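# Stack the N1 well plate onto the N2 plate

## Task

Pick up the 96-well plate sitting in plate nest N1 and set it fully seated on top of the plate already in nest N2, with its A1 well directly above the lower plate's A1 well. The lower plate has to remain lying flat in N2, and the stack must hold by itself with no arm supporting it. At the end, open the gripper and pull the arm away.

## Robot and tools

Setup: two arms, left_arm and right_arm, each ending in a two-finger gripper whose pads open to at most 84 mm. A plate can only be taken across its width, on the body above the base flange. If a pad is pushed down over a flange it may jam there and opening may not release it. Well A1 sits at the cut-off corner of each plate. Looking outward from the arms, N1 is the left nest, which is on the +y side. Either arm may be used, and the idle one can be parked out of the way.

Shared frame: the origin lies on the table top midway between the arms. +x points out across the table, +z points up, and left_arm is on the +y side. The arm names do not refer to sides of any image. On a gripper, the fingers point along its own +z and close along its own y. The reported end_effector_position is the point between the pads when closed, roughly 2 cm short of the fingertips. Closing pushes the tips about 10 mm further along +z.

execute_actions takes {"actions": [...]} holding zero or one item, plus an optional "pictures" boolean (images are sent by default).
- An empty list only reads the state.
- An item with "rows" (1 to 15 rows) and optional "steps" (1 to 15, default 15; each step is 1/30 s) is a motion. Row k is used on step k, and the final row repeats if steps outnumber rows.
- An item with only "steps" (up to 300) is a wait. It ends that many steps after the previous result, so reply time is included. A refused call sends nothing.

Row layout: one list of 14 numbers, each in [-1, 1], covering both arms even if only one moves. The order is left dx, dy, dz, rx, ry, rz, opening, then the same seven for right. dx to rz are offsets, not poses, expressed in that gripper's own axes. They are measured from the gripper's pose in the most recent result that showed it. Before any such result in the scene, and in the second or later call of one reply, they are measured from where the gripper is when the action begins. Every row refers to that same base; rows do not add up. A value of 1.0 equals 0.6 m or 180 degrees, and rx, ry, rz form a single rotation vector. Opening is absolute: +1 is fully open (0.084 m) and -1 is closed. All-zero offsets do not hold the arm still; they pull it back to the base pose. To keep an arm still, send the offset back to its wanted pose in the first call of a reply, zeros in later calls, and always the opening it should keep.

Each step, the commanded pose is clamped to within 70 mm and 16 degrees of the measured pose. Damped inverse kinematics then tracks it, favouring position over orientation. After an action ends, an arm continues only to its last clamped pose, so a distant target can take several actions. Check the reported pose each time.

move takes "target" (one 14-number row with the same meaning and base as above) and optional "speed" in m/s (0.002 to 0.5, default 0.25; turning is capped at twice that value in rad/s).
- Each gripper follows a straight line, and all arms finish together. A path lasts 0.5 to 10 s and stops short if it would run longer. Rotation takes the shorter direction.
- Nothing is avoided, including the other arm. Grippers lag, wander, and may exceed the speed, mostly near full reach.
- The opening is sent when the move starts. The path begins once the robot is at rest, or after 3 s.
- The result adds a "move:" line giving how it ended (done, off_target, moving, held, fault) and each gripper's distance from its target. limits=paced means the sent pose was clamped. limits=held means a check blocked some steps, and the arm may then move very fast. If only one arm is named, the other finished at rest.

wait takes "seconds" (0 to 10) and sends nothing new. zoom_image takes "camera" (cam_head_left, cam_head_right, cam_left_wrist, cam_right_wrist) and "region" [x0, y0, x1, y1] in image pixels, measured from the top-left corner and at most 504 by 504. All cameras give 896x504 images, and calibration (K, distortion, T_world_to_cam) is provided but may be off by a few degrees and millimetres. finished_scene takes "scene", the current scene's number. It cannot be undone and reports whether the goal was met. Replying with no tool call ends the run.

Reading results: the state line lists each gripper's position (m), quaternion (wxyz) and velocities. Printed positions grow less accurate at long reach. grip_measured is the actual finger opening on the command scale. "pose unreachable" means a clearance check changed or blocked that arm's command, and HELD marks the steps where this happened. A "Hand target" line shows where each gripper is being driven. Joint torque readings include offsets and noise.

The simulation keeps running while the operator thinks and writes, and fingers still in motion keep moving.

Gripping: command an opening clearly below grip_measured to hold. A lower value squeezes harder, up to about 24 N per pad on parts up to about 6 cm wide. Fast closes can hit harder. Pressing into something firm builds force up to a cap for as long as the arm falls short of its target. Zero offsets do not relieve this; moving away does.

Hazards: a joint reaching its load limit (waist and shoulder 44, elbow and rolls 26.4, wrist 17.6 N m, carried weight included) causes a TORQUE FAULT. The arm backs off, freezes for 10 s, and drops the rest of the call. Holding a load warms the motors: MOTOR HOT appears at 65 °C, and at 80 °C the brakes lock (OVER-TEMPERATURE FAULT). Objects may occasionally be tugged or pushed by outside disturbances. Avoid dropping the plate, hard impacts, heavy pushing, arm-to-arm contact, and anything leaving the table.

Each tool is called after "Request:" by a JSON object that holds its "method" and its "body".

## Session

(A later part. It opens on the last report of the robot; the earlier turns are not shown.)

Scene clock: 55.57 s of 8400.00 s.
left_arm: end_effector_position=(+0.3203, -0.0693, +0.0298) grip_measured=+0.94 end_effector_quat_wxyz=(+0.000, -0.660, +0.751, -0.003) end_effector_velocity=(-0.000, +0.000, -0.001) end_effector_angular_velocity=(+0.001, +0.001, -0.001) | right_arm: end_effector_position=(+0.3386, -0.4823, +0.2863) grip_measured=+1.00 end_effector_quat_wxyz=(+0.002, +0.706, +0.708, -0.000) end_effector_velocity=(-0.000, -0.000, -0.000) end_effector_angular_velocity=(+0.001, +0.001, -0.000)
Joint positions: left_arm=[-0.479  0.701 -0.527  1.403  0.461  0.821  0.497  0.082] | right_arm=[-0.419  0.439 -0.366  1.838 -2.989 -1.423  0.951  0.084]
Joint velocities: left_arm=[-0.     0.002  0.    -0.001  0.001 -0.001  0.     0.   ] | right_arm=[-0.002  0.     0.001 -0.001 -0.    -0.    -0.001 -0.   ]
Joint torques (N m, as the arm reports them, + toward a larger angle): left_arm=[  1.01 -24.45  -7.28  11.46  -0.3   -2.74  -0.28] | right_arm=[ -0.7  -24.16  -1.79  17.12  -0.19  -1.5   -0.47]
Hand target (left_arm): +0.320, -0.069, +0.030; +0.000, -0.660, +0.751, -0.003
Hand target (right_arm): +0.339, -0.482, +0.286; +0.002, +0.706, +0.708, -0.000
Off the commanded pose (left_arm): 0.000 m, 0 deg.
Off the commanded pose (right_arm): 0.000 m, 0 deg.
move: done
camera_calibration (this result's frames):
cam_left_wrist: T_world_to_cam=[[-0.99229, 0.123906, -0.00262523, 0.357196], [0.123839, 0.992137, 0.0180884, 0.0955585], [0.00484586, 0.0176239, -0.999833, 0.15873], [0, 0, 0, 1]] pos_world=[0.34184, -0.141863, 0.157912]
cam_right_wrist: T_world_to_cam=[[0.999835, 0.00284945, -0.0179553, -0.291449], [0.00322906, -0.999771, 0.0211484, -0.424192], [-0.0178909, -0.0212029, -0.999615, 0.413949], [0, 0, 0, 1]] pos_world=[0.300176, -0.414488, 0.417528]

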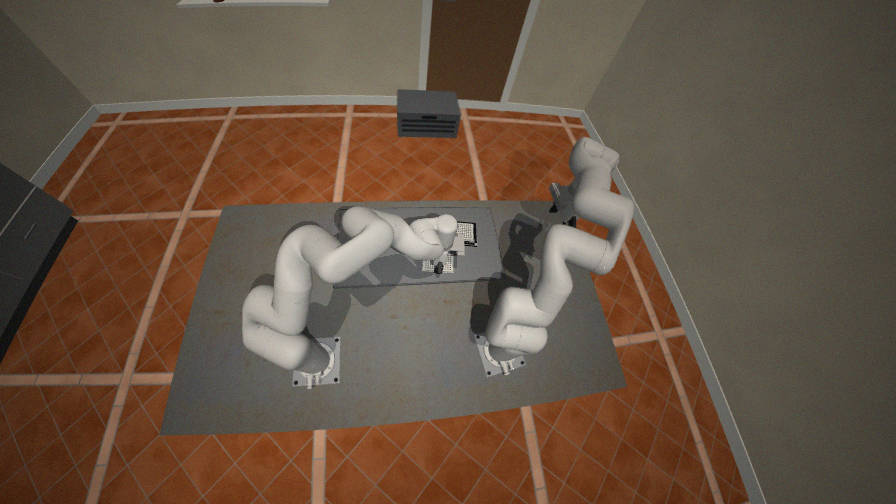

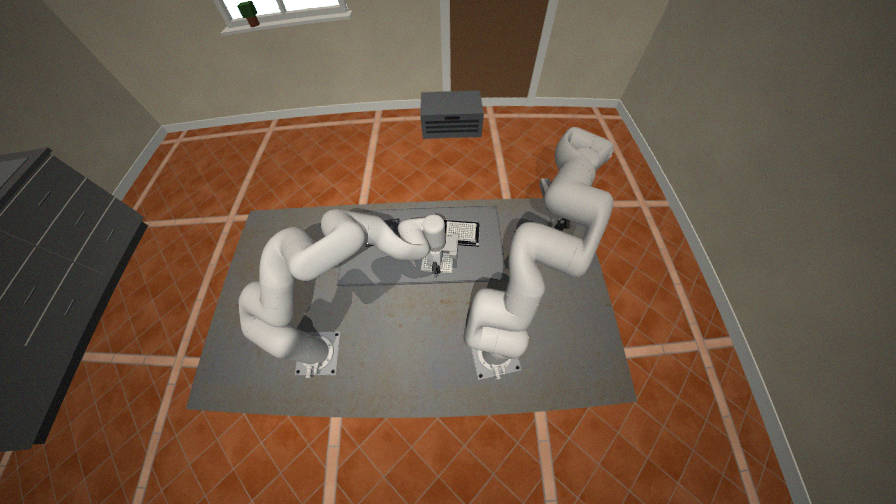

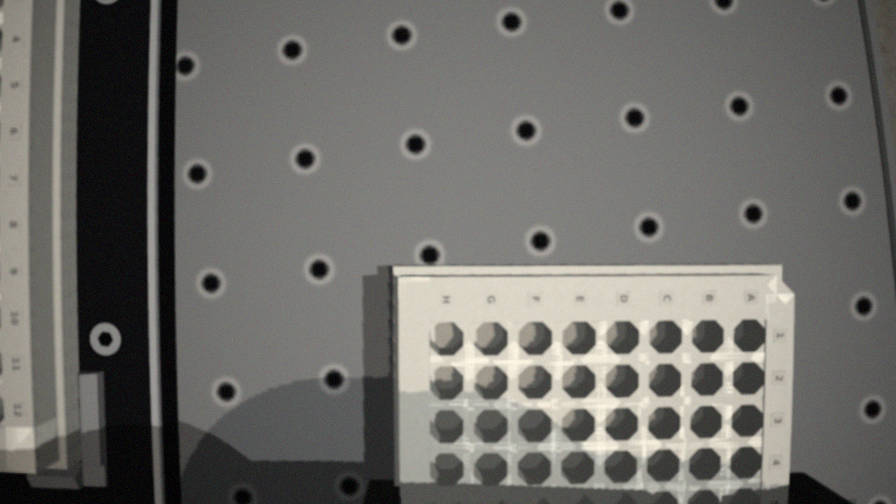

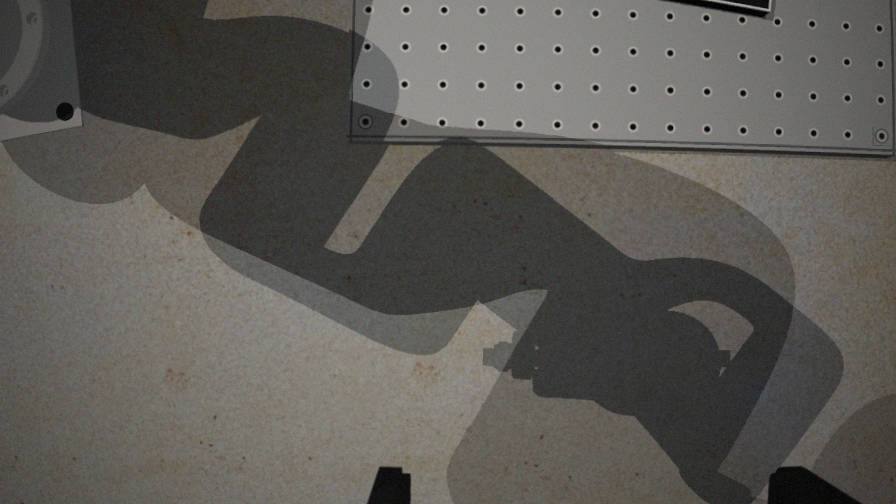

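Request:
{"method": "move", "body": {"target": [0,0,0.001,0,0,0,0.6,0,0,0,0,0,0,1], "speed": 0.003}}

Request:
{"method": "move", "body": {"target": [0,0,0,0,0,0,1,0,0,0,0,0,0,1]}}

Request:
{"method": "move", "body": {"target": [0,0,-0.06,0,0,0,1,0,0,0.1,0,0,0,1], "speed": 0.06}}

Request:
{"method": "move", "body": {"target": [-0.7,0.1,-0.2,0,0,0,1,0.522,0.206,0.26,0,0,0.041,1]}}

Scene clock: 59.93 s of 8400.00 s.
left_arm: end_effector_position=(+0.3203, -0.0693, +0.0292) grip_measured=+0.94 end_effector_quat_wxyz=(+0.000, -0.660, +0.751, -0.003) end_effector_velocity=(-0.001, -0.000, -0.001) end_effector_angular_velocity=(+0.001, +0.001, -0.001) | right_arm: end_effector_position=(+0.3386, -0.4823, +0.2863) grip_measured=+1.00 end_effector_quat_wxyz=(+0.002, +0.706, +0.708, -0.000) end_effector_velocity=(-0.001, -0.001, -0.000) end_effector_angular_velocity=(-0.001, +0.001, -0.001)
Joint positions: left_arm=[-0.479  0.702 -0.526  1.403  0.461  0.82   0.497  0.082] | right_arm=[-0.419  0.439 -0.366  1.838 -2.989 -1.423  0.951  0.084]
Joint velocities: left_arm=[-0.     0.001 -0.001 -0.001  0.    -0.     0.     0.   ] | right_arm=[-0.002 -0.     0.    -0.001 -0.001  0.    -0.     0.   ]
Joint torques (N m, as the arm reports them, + toward a larger angle): left_arm=[  0.59 -24.19  -7.26  11.4   -0.52  -2.7   -0.12] | right_arm=[ -0.32 -24.54  -1.86  16.99   0.1   -1.69  -0.58]
Hand target (left_arm): +0.320, -0.069, +0.029; +0.000, -0.660, +0.751, -0.003
Hand target (right_arm): +0.339, -0.482, +0.286; +0.002, +0.706, +0.708, -0.000
Off the commanded pose (left_arm): 0.000 m, 0 deg.
Off the commanded pose (right_arm): 0.000 m, 0 deg.
After step 90, 0.67 s passed at rest.
move: done
camera_calibration (this result's frames):
cam_left_wrist: T_world_to_cam=[[-0.99229, 0.12391, -0.00261577, 0.357194], [0.123843, 0.992137, 0.0180963, 0.0955685], [0.00483751, 0.0176328, -0.999833, 0.158158], [0, 0, 0, 1]] pos_world=[0.341839, -0.141866, 0.157337]
cam_right_wrist: T_world_to_cam=[[0.999835, 0.00284916, -0.0179551, -0.291449], [0.00322876, -0.999771, 0.0211484, -0.424192], [-0.0178907, -0.0212029, -0.999615, 0.413949], [0, 0, 0, 1]] pos_world=[0.300176, -0.414488, 0.417528]

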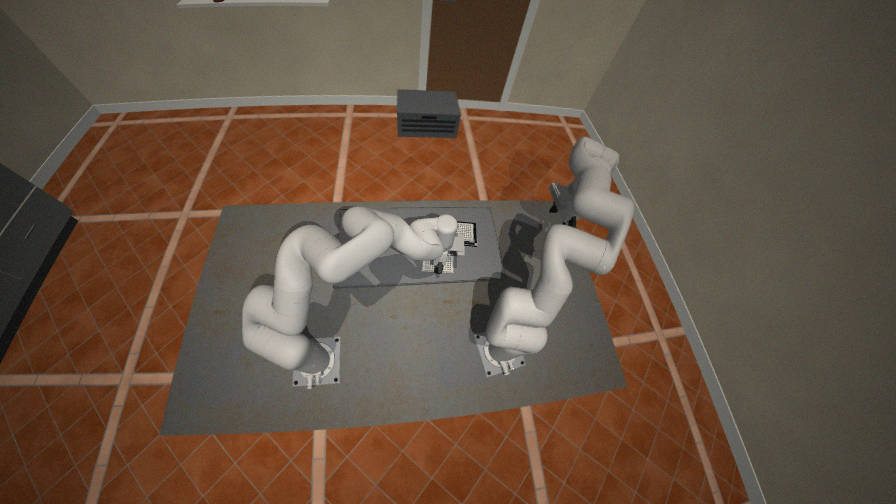

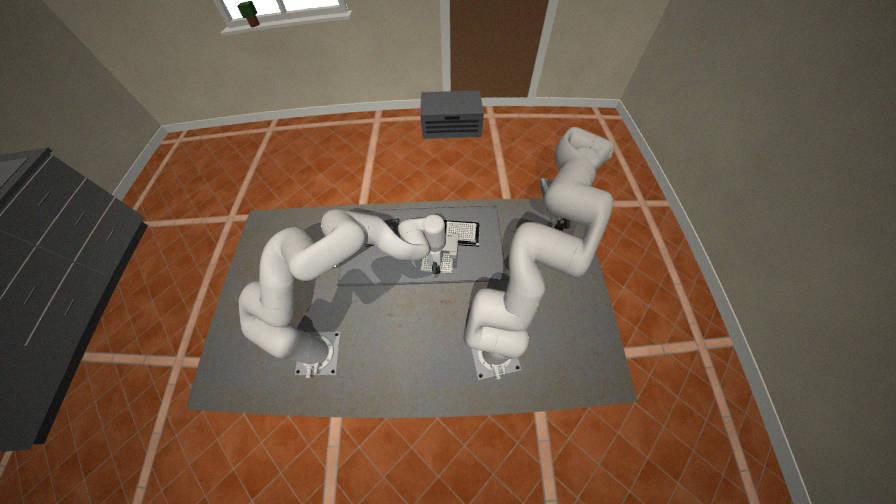

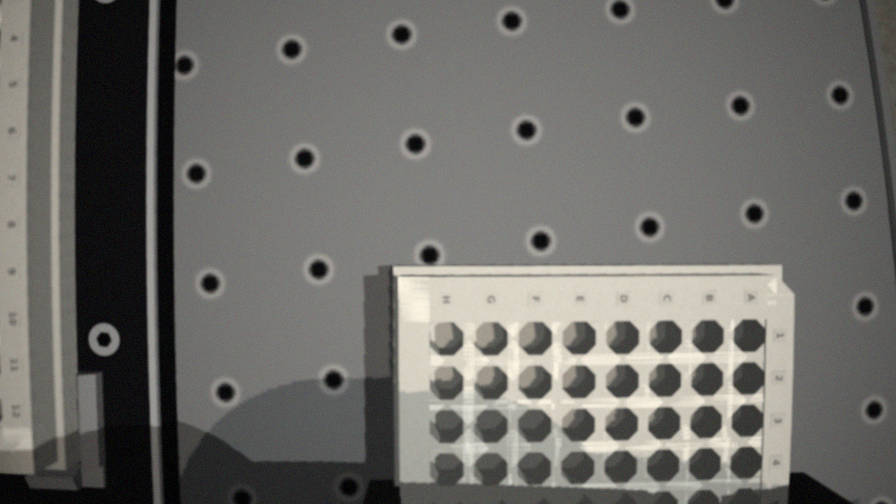

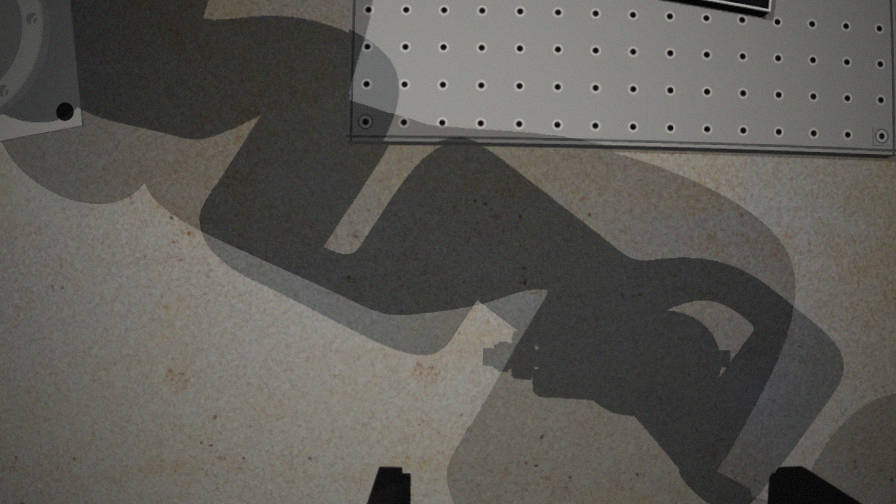

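Scene clock: 60.43 s of 8400.00 s.
left_arm: end_effector_position=(+0.3203, -0.0693, +0.0292) grip_measured=+1.00 end_effector_quat_wxyz=(+0.000, -0.660, +0.751, -0.003) end_effector_velocity=(-0.001, -0.001, +0.000) end_effector_angular_velocity=(-0.001, +0.001, -0.001) | right_arm: end_effector_position=(+0.3386, -0.4823, +0.2863) grip_measured=+1.00 end_effector_quat_wxyz=(+0.002, +0.706, +0.708, -0.000) end_effector_velocity=(+0.000, +0.001, +0.000) end_effector_angular_velocity=(+0.000, +0.001, +0.001)
Joint positions: left_arm=[-0.479  0.702 -0.526  1.403  0.461  0.82   0.497  0.084] | right_arm=[-0.419  0.439 -0.366  1.838 -2.989 -1.423  0.951  0.084]
Joint velocities: left_arm=[ 0.     0.    -0.002 -0.     0.    -0.     0.     0.   ] | right_arm=[ 0.001  0.     0.001  0.    -0.    -0.001  0.     0.   ]
Joint torques (N m, as the arm reports them, + toward a larger angle): left_arm=[  1.   -24.01  -7.17  11.35  -0.36  -2.65  -0.13] | right_arm=[ -0.15 -24.47  -1.61  16.74   0.05  -1.35  -0.21]
Hand target (left_arm): +0.320, -0.069, +0.029; +0.000, -0.660, +0.751, -0.003
Hand target (right_arm): +0.339, -0.482, +0.286; +0.002, +0.706, +0.708, -0.000
Off the commanded pose (left_arm): 0.000 m, 0 deg.
Off the commanded pose (right_arm): 0.000 m, 0 deg.
move: done
camera_calibration (this result's frames):
cam_left_wrist: T_world_to_cam=[[-0.99229, 0.123907, -0.00266225, 0.35721], [0.12384, 0.992138, 0.0180599, 0.0955822], [0.00487907, 0.017591, -0.999833, 0.158168], [0, 0, 0, 1]] pos_world=[0.341847, -0.141874, 0.157367]
cam_right_wrist: T_world_to_cam=[[0.999835, 0.0028493, -0.0179549, -0.291449], [0.0032289, -0.999771, 0.0211485, -0.424192], [-0.0178905, -0.021203, -0.999615, 0.413949], [0, 0, 0, 1]] pos_world=[0.300176, -0.414488, 0.417528]

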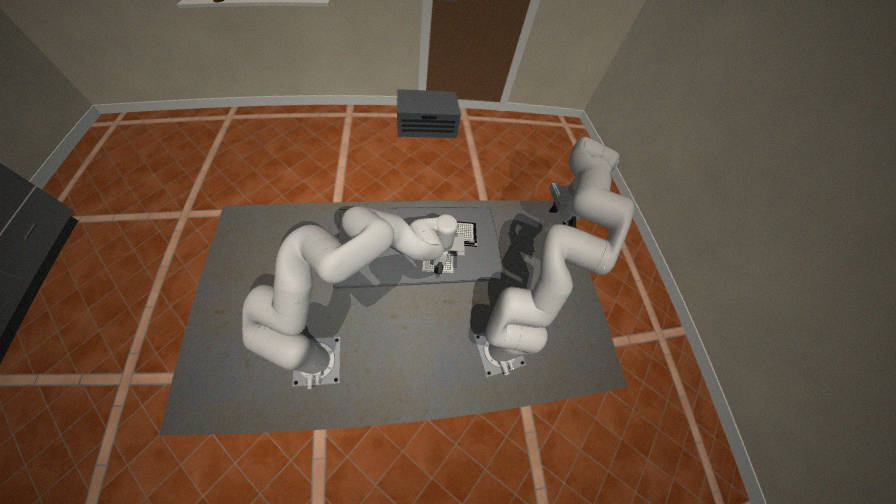

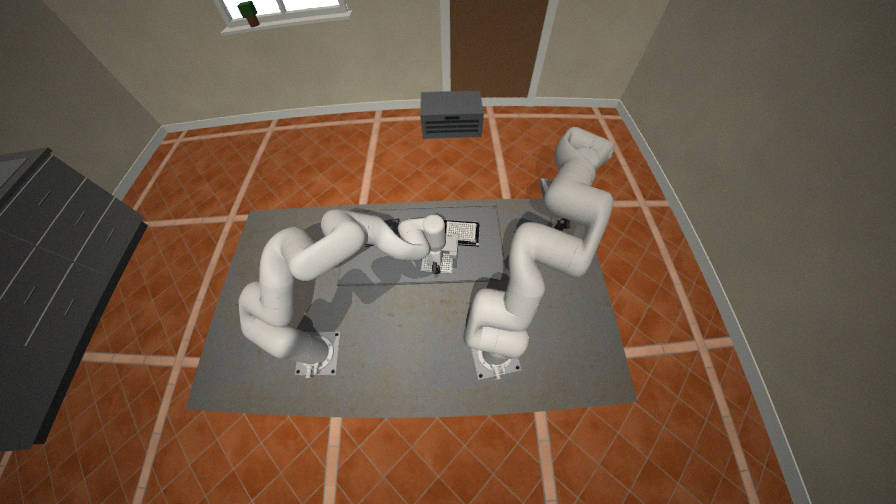

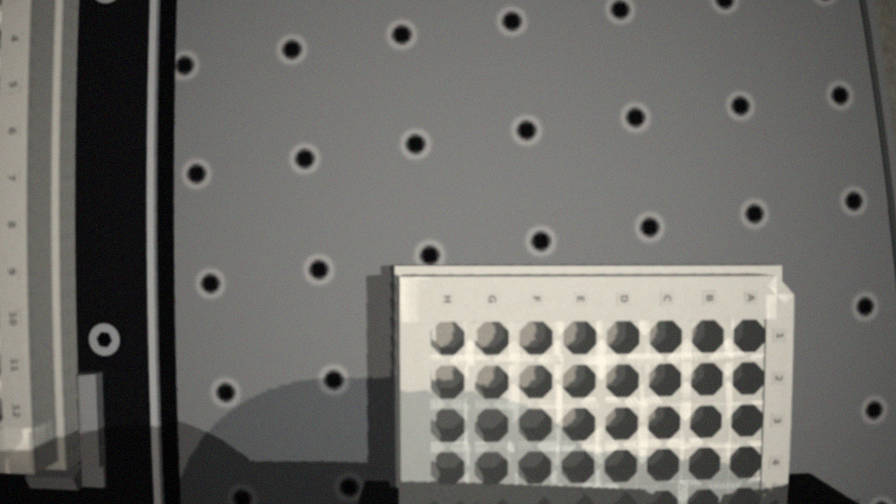

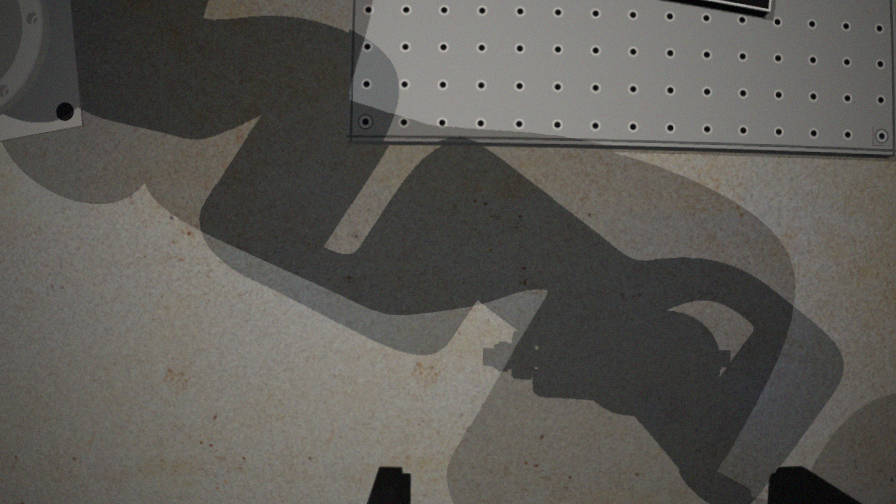

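Scene clock: 61.87 s of 8400.00 s.
left_arm: end_effector_position=(+0.3202, -0.0690, +0.0650) grip_measured=+1.00 end_effector_quat_wxyz=(+0.000, -0.661, +0.751, -0.003) end_effector_velocity=(-0.000, -0.001, +0.003) end_effector_angular_velocity=(-0.003, -0.000, -0.001) | right_arm: end_effector_position=(+0.3388, -0.4827, +0.2267) grip_measured=+1.00 end_effector_quat_wxyz=(+0.002, +0.707, +0.708, -0.000) end_effector_velocity=(+0.000, -0.000, -0.003) end_effector_angular_velocity=(-0.000, -0.001, +0.000)
Joint positions: left_arm=[-0.458  0.638 -0.558  1.41   0.421  0.887  0.521  0.084] | right_arm=[-0.41   0.443 -0.358  1.674 -2.985 -1.255  0.941  0.084]
Joint velocities: left_arm=[ 0.002 -0.003 -0.004  0.001 -0.002  0.002  0.001  0.   ] | right_arm=[-0.     0.001  0.001 -0.006  0.001  0.008 -0.001  0.   ]
Joint torques (N m, as the arm reports them, + toward a larger angle): left_arm=[  0.57 -23.18  -6.8   11.93  -0.45  -2.74  -0.22] | right_arm=[ -0.3  -24.37  -2.15  17.02   0.07  -1.51  -0.3 ]
Hand target (left_arm): +0.320, -0.069, +0.065; +0.000, -0.661, +0.751, -0.003
Hand target (right_arm): +0.339, -0.483, +0.226; +0.002, +0.707, +0.708, -0.000
Off the commanded pose (left_arm): 0.000 m, 0 deg.
Off the commanded pose (right_arm): 0.000 m, 0 deg.
move: done
camera_calibration (this result's frames):
cam_left_wrist: T_world_to_cam=[[-0.992318, 0.123692, -0.00245904, 0.357127], [0.123628, 0.992161, 0.0182167, 0.0946889], [0.00469303, 0.0177728, -0.999831, 0.193961], [0, 0, 0, 1]] pos_world=[0.341767, -0.141568, 0.193081]
cam_right_wrist: T_world_to_cam=[[0.999837, 0.00256392, -0.0178446, -0.29282], [0.00294287, -0.99977, 0.0212422, -0.423183], [-0.017786, -0.0212913, -0.999615, 0.354285], [0, 0, 0, 1]] pos_world=[0.300319, -0.414791, 0.357913]

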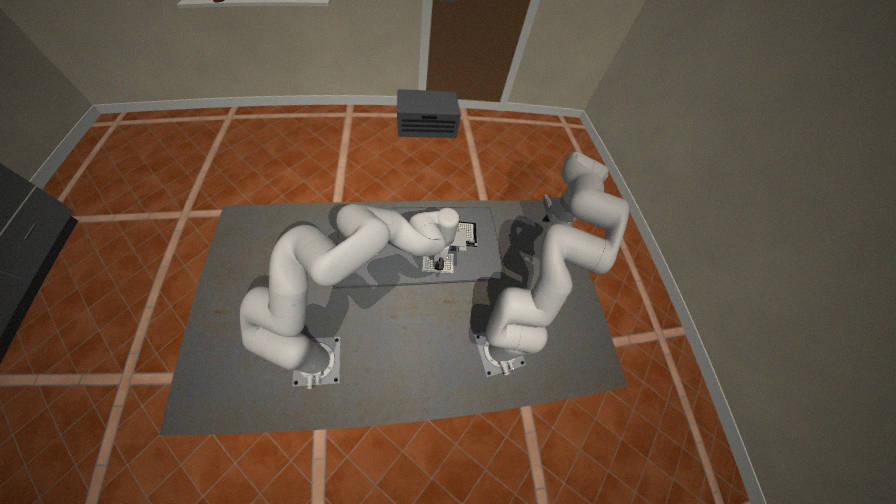

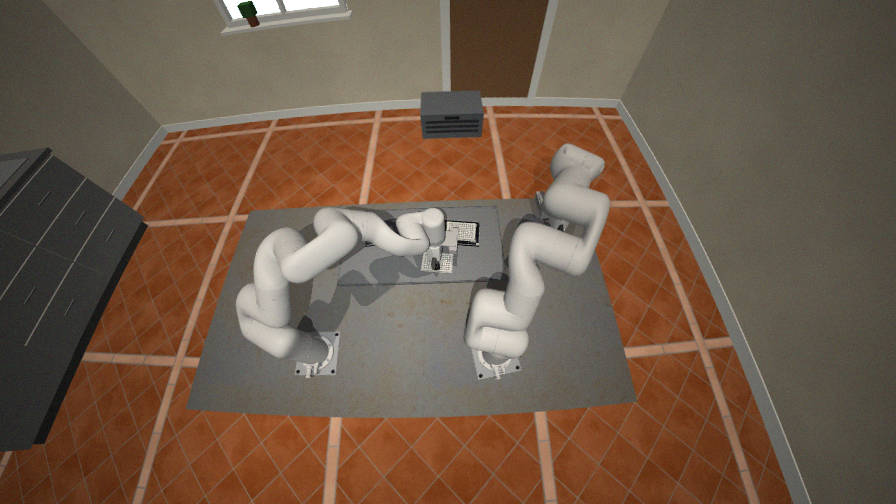

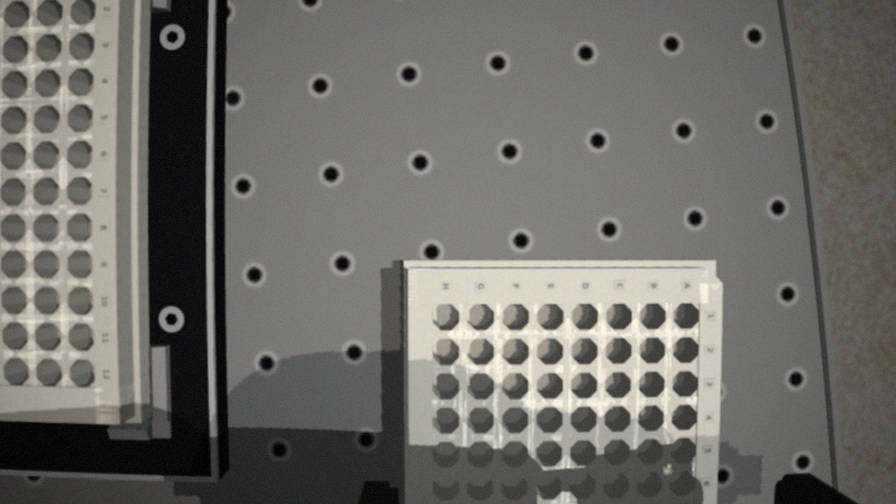

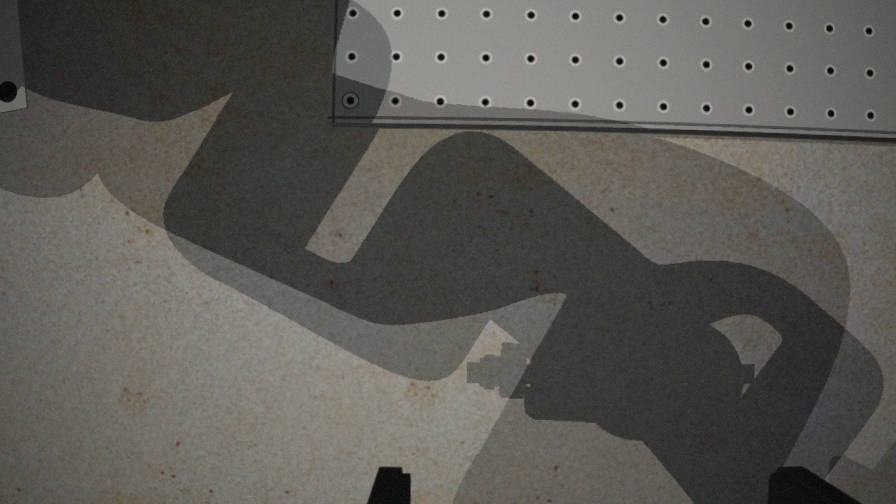

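Scene clock: 64.33 s of 8400.00 s.
left_arm: end_effector_position=(+0.3134, +0.3555, +0.1821) grip_measured=+1.00 end_effector_quat_wxyz=(-0.002, -0.660, +0.751, -0.002) end_effector_velocity=(+0.000, +0.004, +0.001) end_effector_angular_velocity=(-0.002, -0.001, +0.004) | right_arm: end_effector_position=(+0.4616, -0.1697, +0.0696) grip_measured=+1.00 end_effector_quat_wxyz=(+0.002, +0.751, +0.661, +0.000) end_effector_velocity=(+0.000, +0.002, -0.001) end_effector_angular_velocity=(-0.000, +0.008, -0.001)
Joint positions: left_arm=[ 0.145 -0.36  -0.25   0.631 -0.112  0.983  1.69   0.084] | right_arm=[ 0.156  0.885 -0.233  1.95  -2.941 -1.085  1.767  0.084]
Joint velocities: left_arm=[ 0.004 -0.003  0.008  0.001  0.     0.004  0.007  0.   ] | right_arm=[ 0.     0.013  0.001  0.019  0.001 -0.014  0.004 -0.   ]
Joint torques (N m, as the arm reports them, + toward a larger angle): left_arm=[ 0.42 -8.9   1.41 12.75 -0.48 -2.62 -0.26] | right_arm=[ -0.36 -32.03  -2.59  16.45  -0.04  -1.5   -0.18]
Hand target (left_arm): +0.313, +0.356, +0.182; -0.002, -0.661, +0.751, -0.002
Hand target (right_arm): +0.462, -0.169, +0.069; +0.002, +0.751, +0.661, -0.000
Off the commanded pose (left_arm): 0.001 m, 0 deg.
Off the commanded pose (right_arm): 0.001 m, 0 deg.
move: done
camera_calibration (this result's frames):
cam_left_wrist: T_world_to_cam=[[-0.992264, 0.124139, 0.00133667, 0.297306], [0.124144, 0.992137, 0.0158952, -0.32749], [0.000647046, 0.0159381, -0.999873, 0.305526], [0, 0, 0, 1]] pos_world=[0.335464, 0.283138, 0.310295]
cam_right_wrist: T_world_to_cam=[[0.991857, -0.12618, -0.017295, -0.437409], [-0.125833, -0.991853, 0.0198603, -0.0464332], [-0.0196601, -0.0175223, -0.999653, 0.207634], [0, 0, 0, 1]] pos_world=[0.432086, -0.0976088, 0.200919]

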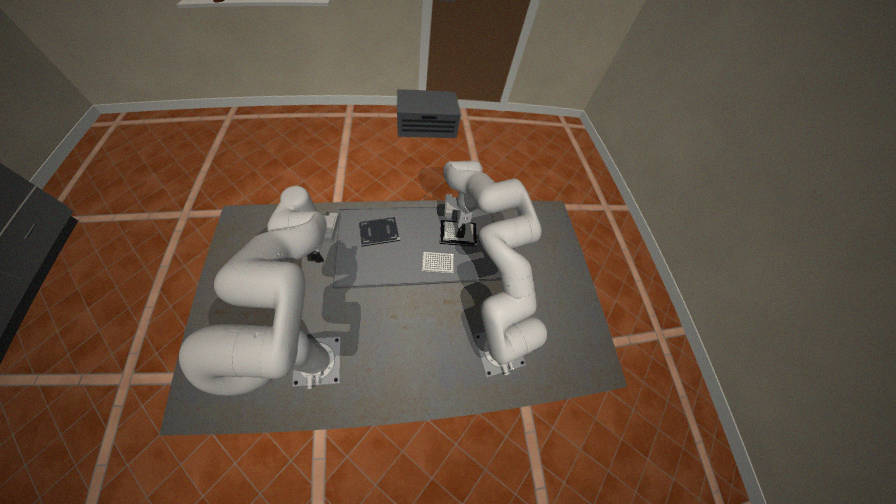

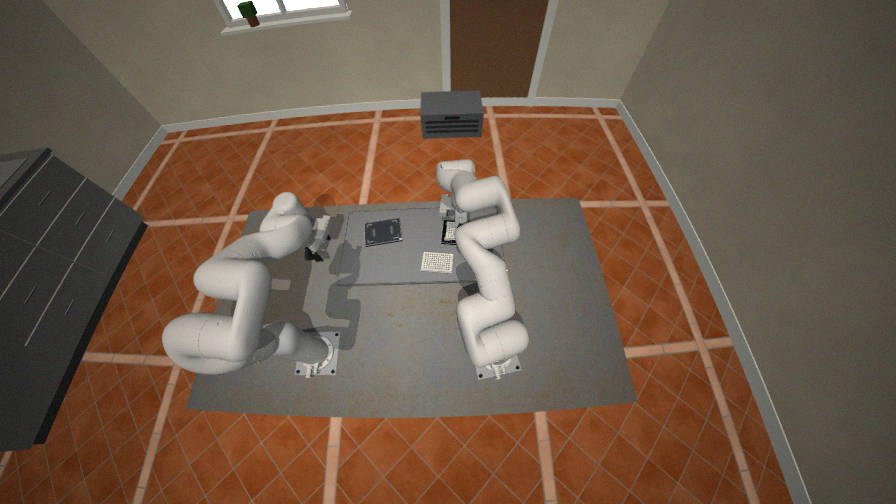

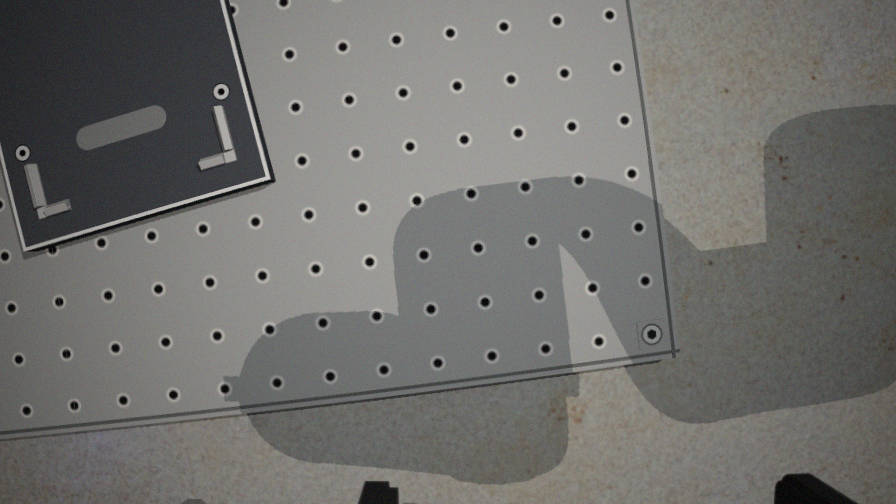

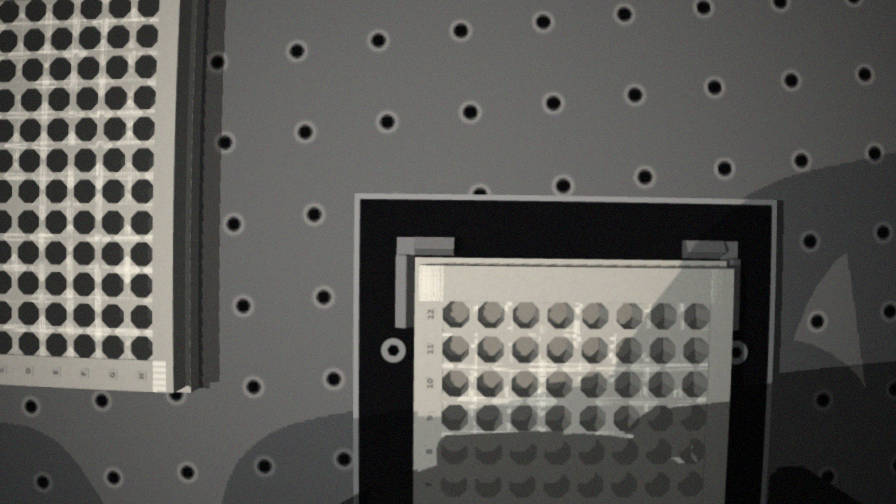

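Request:
{"method": "move", "body": {"target": [0,0,0,0,0,0,1,0,0,0.031,0,0,0,1], "speed": 0.04}}

Request:
{"method": "zoom_image", "body": {"camera": "cam_right_wrist", "region": [330, 170, 834, 504]}}

Scene clock: 68.87 s of 8400.00 s.
left_arm: end_effector_position=(+0.3134, +0.3555, +0.1821) grip_measured=+1.00 end_effector_quat_wxyz=(-0.002, -0.660, +0.751, -0.002) end_effector_velocity=(-0.000, -0.000, -0.000) end_effector_angular_velocity=(+0.000, -0.000, -0.001) | right_arm: end_effector_position=(+0.4617, -0.1698, +0.0513) grip_measured=+1.00 end_effector_quat_wxyz=(+0.002, +0.751, +0.661, +0.000) end_effector_velocity=(-0.000, -0.002, -0.002) end_effector_angular_velocity=(-0.002, +0.001, -0.001)
Joint positions: left_arm=[ 0.145 -0.36  -0.25   0.631 -0.112  0.983  1.69   0.084] | right_arm=[ 0.154  0.909 -0.229  1.939 -2.937 -1.05   1.764  0.084]
Joint velocities: left_arm=[-0.001  0.    -0.    -0.     0.    -0.    -0.    -0.   ] | right_arm=[-0.003  0.003  0.001 -0.001 -0.002  0.003 -0.001  0.   ]
Joint torques (N m, as the arm reports them, + toward a larger angle): left_arm=[ 0.92 -9.    1.44 12.89 -0.48 -2.53 -0.23] | right_arm=[ -0.34 -31.49  -2.2   16.51   0.    -1.52  -0.47]
Hand target (left_arm): +0.313, +0.355, +0.182; -0.002, -0.660, +0.751, -0.002
Hand target (right_arm): +0.462, -0.170, +0.051; +0.002, +0.751, +0.661, +0.000
Off the commanded pose (left_arm): 0.000 m, 0 deg.
Off the commanded pose (right_arm): 0.000 m, 0 deg.
After step 90, 0.67 s passed at rest.
move: done
camera_calibration (this result's frames):
cam_left_wrist: T_world_to_cam=[[-0.992265, 0.124132, 0.00133128, 0.29731], [0.124137, 0.992138, 0.0158925, -0.327493], [0.000651947, 0.0159348, -0.999873, 0.305529], [0, 0, 0, 1]] pos_world=[0.335465, 0.283144, 0.310299]
cam_right_wrist: T_world_to_cam=[[0.991855, -0.126211, -0.0171645, -0.437824], [-0.125866, -0.991849, 0.0198432, -0.0461065], [-0.019529, -0.0175211, -0.999656, 0.189303], [0, 0, 0, 1]] pos_world=[0.432152, -0.0976719, 0.182638]

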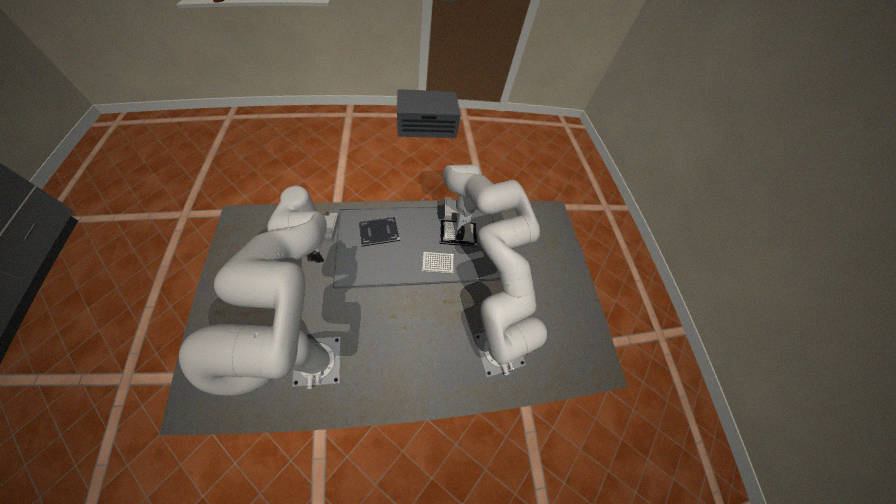

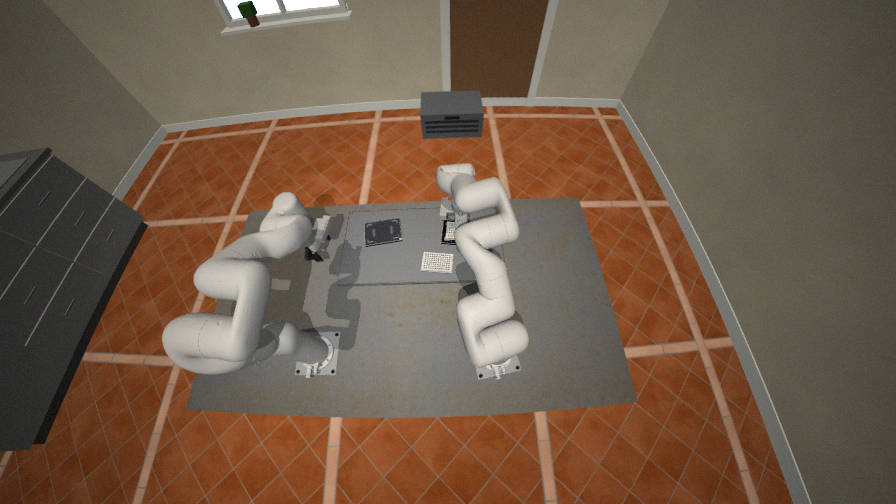

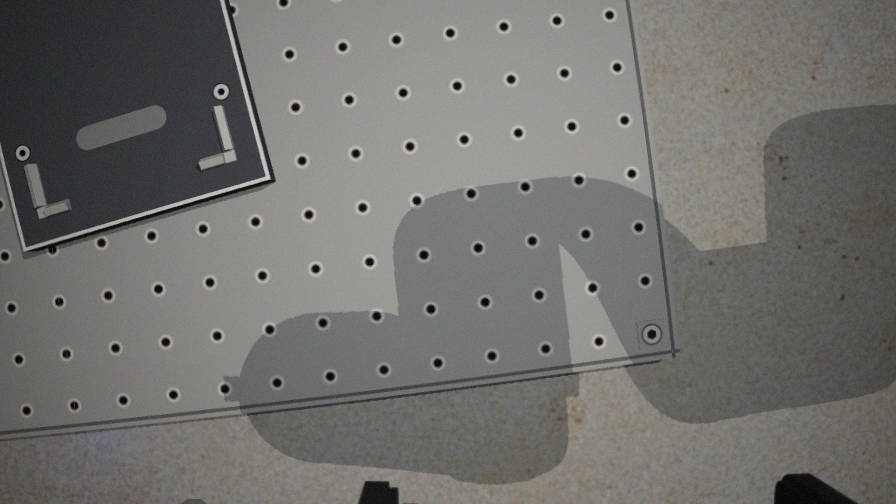

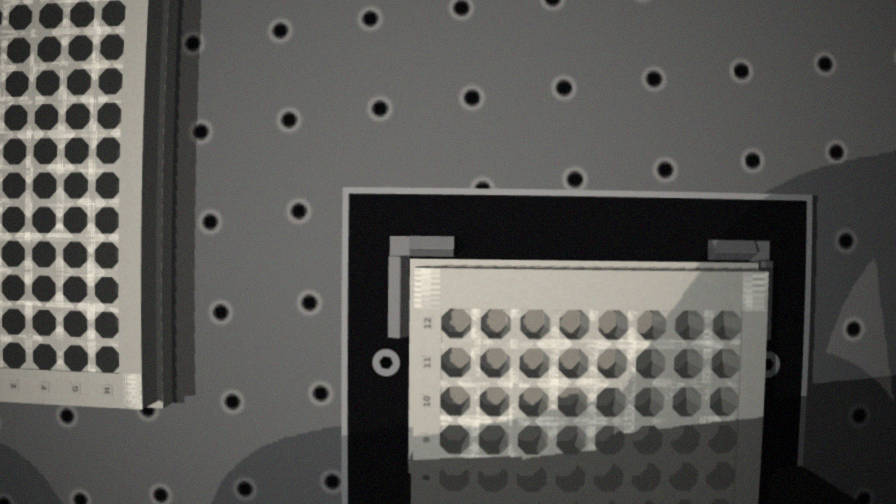

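Region (330, 170, 834, 504) of cam_right_wrist's 896x504 image, scaled by 1.000; it fills the top 334 rows of this view, and the rest is white.

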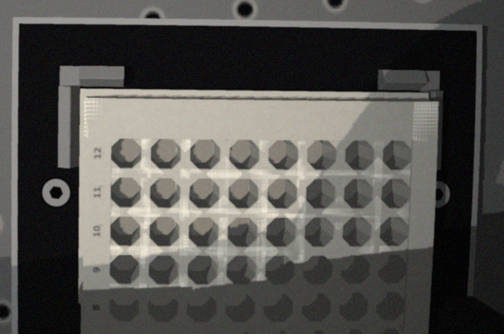

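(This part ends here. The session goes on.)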